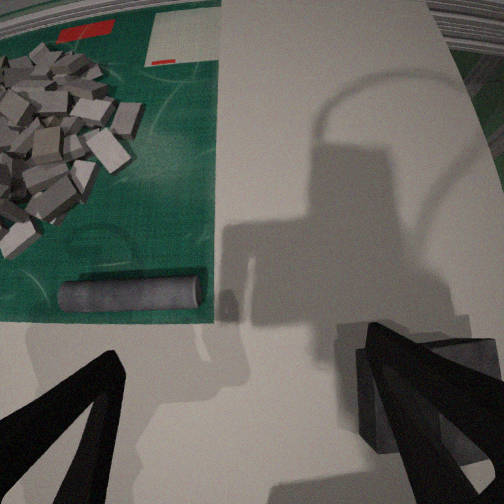

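Region (160, 200, 340, 380) of cam_left_wrist's 504x504 image, scaled by 2.800, with more detail than that image has.

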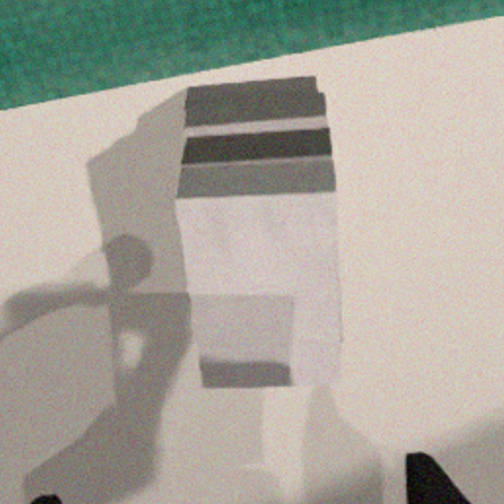

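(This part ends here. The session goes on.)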